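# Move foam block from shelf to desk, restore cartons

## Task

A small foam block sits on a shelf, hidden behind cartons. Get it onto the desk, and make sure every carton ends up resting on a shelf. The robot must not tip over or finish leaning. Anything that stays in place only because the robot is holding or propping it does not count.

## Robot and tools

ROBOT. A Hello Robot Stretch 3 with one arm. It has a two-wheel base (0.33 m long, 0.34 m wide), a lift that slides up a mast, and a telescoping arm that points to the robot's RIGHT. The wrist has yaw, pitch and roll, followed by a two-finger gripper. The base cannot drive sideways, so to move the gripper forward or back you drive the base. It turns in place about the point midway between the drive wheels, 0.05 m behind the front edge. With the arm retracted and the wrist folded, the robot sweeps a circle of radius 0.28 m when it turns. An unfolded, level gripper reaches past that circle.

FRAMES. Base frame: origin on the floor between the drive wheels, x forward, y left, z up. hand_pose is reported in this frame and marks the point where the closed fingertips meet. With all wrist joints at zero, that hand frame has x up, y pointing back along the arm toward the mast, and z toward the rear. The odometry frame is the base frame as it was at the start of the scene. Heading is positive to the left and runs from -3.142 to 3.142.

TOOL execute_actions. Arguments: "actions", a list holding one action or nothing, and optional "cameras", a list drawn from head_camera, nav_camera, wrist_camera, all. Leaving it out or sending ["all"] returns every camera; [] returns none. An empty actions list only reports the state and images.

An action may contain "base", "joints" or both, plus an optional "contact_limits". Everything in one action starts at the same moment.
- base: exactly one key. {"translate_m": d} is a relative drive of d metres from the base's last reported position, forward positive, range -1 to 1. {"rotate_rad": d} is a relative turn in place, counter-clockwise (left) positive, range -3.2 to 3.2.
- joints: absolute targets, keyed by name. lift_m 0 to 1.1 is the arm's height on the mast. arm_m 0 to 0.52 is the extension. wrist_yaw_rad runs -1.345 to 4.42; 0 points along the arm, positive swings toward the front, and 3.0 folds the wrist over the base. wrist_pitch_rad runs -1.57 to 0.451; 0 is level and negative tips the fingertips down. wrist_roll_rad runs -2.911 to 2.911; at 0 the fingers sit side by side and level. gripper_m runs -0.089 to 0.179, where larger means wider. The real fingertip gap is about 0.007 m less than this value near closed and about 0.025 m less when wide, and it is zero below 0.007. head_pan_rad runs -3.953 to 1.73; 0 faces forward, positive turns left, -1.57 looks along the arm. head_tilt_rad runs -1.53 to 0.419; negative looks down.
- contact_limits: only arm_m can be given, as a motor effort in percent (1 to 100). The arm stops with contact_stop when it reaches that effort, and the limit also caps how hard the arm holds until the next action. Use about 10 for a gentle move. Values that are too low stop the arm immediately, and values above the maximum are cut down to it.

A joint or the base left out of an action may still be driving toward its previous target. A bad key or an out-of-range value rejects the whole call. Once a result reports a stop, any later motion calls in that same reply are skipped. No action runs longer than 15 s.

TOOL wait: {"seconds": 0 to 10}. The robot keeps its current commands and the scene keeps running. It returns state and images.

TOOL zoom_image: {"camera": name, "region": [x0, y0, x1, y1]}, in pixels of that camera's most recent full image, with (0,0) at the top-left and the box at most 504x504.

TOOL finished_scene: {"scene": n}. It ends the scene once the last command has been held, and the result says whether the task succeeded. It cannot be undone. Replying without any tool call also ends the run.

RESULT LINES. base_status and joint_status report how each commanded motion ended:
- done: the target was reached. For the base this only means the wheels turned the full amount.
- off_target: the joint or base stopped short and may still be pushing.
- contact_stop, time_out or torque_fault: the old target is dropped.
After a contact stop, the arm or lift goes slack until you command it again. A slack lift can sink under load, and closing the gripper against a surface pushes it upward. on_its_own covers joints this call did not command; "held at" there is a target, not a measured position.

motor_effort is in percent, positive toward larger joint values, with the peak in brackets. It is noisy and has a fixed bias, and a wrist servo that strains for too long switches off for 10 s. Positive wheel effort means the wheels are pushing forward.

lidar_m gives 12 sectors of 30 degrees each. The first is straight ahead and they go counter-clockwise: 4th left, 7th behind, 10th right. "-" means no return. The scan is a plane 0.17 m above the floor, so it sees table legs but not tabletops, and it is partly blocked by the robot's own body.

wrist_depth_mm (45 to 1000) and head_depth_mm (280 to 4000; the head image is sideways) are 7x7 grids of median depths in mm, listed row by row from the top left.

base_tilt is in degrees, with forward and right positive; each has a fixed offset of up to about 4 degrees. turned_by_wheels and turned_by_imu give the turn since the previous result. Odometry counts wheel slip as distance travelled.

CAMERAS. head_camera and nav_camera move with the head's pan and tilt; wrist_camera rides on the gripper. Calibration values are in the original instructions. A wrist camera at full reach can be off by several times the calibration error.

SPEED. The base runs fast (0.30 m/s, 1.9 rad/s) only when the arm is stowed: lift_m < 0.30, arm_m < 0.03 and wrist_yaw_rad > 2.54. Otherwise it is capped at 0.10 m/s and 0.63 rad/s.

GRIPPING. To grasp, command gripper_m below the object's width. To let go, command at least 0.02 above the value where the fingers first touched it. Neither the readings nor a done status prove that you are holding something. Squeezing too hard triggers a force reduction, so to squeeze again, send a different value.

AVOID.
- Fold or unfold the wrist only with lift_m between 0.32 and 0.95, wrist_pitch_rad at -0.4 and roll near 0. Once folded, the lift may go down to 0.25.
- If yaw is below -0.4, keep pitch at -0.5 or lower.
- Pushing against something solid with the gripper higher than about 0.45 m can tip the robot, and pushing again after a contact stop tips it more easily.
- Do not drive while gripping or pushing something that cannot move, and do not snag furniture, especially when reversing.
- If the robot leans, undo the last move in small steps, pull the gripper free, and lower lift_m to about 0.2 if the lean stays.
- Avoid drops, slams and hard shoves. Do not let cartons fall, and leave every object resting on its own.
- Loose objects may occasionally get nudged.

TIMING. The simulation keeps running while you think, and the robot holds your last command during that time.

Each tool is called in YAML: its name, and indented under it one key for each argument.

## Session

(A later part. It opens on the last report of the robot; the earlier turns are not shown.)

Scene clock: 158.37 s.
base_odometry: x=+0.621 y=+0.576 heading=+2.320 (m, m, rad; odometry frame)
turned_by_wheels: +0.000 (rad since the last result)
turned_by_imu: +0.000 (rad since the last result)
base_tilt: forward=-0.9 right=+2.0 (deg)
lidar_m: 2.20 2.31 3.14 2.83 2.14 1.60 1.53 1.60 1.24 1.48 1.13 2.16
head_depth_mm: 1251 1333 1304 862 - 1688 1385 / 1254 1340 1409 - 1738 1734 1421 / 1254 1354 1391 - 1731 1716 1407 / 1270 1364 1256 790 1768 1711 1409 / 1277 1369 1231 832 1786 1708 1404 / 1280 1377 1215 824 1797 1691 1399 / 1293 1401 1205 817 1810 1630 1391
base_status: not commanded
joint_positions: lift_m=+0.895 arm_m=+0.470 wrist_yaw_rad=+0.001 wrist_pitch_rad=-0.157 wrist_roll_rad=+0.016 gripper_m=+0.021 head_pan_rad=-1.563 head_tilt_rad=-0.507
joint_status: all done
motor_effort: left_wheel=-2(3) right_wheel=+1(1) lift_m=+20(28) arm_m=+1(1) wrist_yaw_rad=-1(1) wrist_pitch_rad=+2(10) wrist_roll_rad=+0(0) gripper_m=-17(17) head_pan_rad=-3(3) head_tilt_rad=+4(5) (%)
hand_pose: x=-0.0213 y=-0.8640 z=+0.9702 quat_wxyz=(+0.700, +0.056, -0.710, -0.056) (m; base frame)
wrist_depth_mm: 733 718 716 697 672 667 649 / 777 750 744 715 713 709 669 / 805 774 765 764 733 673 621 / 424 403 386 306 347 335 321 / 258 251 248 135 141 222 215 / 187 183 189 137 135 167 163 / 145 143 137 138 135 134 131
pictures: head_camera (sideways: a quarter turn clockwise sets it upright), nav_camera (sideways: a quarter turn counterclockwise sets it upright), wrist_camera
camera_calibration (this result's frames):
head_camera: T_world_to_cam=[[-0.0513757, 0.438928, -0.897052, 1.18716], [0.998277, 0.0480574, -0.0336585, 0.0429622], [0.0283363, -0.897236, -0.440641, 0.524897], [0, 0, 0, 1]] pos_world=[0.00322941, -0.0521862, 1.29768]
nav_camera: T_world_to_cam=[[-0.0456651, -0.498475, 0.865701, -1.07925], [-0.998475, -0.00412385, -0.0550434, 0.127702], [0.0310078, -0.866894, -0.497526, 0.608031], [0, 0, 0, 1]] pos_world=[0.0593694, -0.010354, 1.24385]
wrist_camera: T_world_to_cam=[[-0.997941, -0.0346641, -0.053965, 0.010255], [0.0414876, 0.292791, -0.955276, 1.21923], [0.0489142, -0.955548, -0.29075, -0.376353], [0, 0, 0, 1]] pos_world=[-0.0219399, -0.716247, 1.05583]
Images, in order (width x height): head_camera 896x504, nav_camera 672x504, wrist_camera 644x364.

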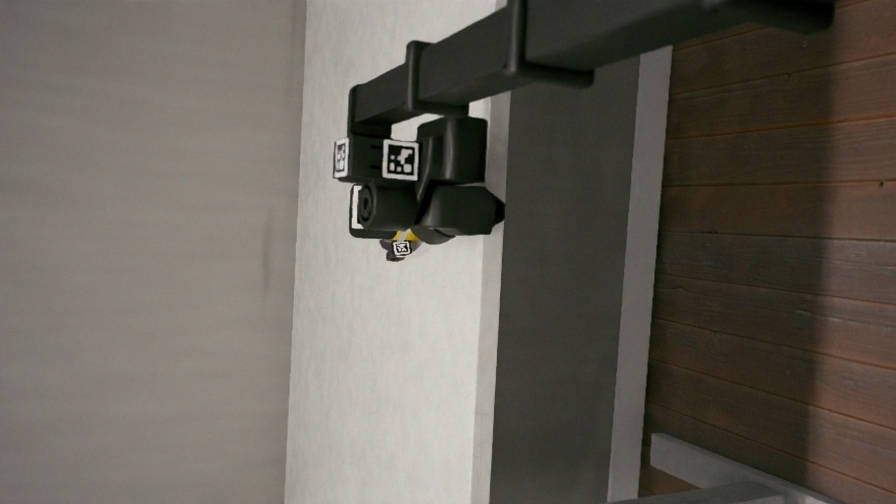

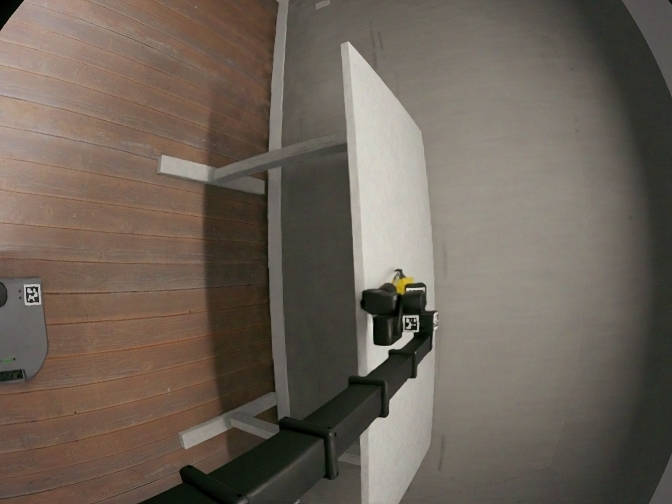

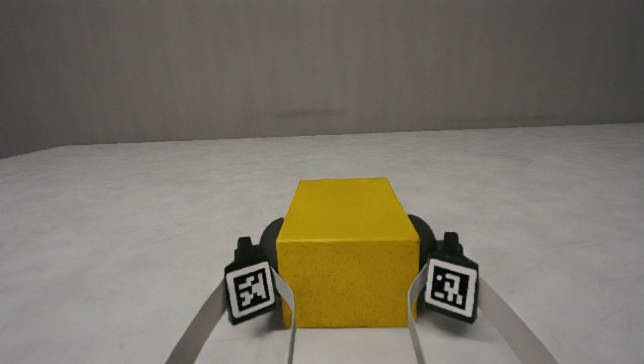

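execute_actions:
  actions:
    - {"joints":{"gripper_m":0.11,"lift_m":0.9}}
  cameras: []

execute_actions:
  actions:
    - {"joints":{"arm_m":0.37}}
  cameras: ["wrist_camera"]

finished_scene:
  scene: 1

Scene clock: 160.47 s.
base_odometry: x=+0.621 y=+0.576 heading=+2.320 (m, m, rad; odometry frame)
turned_by_wheels: +0.000 (rad since the last result)
turned_by_imu: +0.000 (rad since the last result)
base_tilt: forward=-0.9 right=+2.0 (deg)
lidar_m: 2.21 2.31 3.14 2.83 2.13 1.59 1.53 1.60 1.24 1.48 1.13 2.16
head_depth_mm: 1249 1334 1301 859 - 1660 1399 / 1249 1340 1408 727 1729 1728 1423 / 1259 1362 1395 - 1756 1714 1419 / 1269 1368 1261 788 1746 1691 1407 / 1270 1367 1240 829 1776 1704 1408 / 1290 1381 1217 819 1808 1692 1408 / 1297 1394 1208 813 1810 1640 1391
base_status: not commanded
joint_positions: lift_m=+0.900 arm_m=+0.470 wrist_yaw_rad=+0.001 wrist_pitch_rad=-0.168 wrist_roll_rad=+0.016 gripper_m=+0.110 head_pan_rad=-1.563 head_tilt_rad=-0.507
joint_status: all done
motor_effort: left_wheel=-2(2) right_wheel=+1(1) lift_m=+34(33) arm_m=+1(1) wrist_yaw_rad=-1(1) wrist_pitch_rad=+6(6) wrist_roll_rad=+0(0) gripper_m=+0(81) head_pan_rad=-3(2) head_tilt_rad=+4(4) (%)
hand_pose: x=-0.0213 y=-0.8634 z=+0.9720 quat_wxyz=(+0.699, +0.059, -0.710, -0.060) (m; base frame)
wrist_depth_mm: 731 722 701 697 676 673 657 / 762 757 735 718 725 696 677 / 807 774 759 740 697 626 592 / 412 394 380 302 338 329 315 / 258 250 258 137 154 234 216 / 187 185 174 141 142 - 164 / 146 145 142 139 137 133 132
pictures: none
No camera images: the call's "cameras" was empty. Leave "cameras" out to get every camera's image.

Scene clock: 162.43 s.
base_odometry: x=+0.621 y=+0.576 heading=+2.320 (m, m, rad; odometry frame)
turned_by_wheels: +0.000 (rad since the last result)
turned_by_imu: +0.000 (rad since the last result)
base_tilt: forward=-0.9 right=+2.1 (deg)
lidar_m: 2.21 2.31 3.14 2.83 2.13 1.60 1.53 1.60 1.24 1.48 1.13 2.15
head_depth_mm: 1244 1341 1299 908 - 1670 1426 / 1255 1345 1282 - 1740 1724 1425 / 1262 1345 1270 - 1754 1699 1425 / 1271 1370 1254 816 1758 1716 1409 / 1288 1366 1248 831 1769 1687 1395 / 1290 1385 1221 825 1787 1698 1399 / 1291 1394 1199 815 1811 1620 1392
base_status: not commanded
joint_positions: lift_m=+0.900 arm_m=+0.370 wrist_yaw_rad=+0.001 wrist_pitch_rad=-0.168 wrist_roll_rad=+0.016 gripper_m=+0.110 head_pan_rad=-1.563 head_tilt_rad=-0.507
joint_status: all done
motor_effort: left_wheel=-2(3) right_wheel=+0(0) lift_m=+33(34) arm_m=-3(4) wrist_yaw_rad=-1(1) wrist_pitch_rad=+6(5) wrist_roll_rad=+0(0) gripper_m=+1(0) head_pan_rad=-3(3) head_tilt_rad=+4(4) (%)
hand_pose: x=-0.0213 y=-0.7638 z=+0.9720 quat_wxyz=(+0.699, +0.059, -0.710, -0.060) (m; base frame)
wrist_depth_mm: 845 804 798 775 750 752 725 / 878 870 846 818 799 773 767 / 916 896 859 751 689 628 584 / 420 396 377 235 341 329 315 / 257 251 263 236 230 234 217 / 188 185 174 175 171 - 165 / 146 145 142 140 137 134 132
pictures: wrist_camera
camera_calibration (this result's frames):
wrist_camera: T_world_to_cam=[[-0.997941, -0.0340934, -0.0543196, 0.0146081], [0.0414796, 0.302853, -0.952134, 1.19629], [0.0489123, -0.952427, -0.300815, -0.267907], [0, 0, 0, 1]] pos_world=[-0.0219396, -0.616962, 1.05923]
Images, in order (width x height): wrist_camera 644x364.

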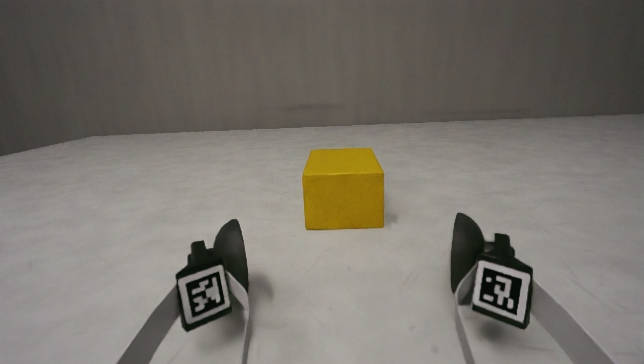

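The scene is finished: the task was done.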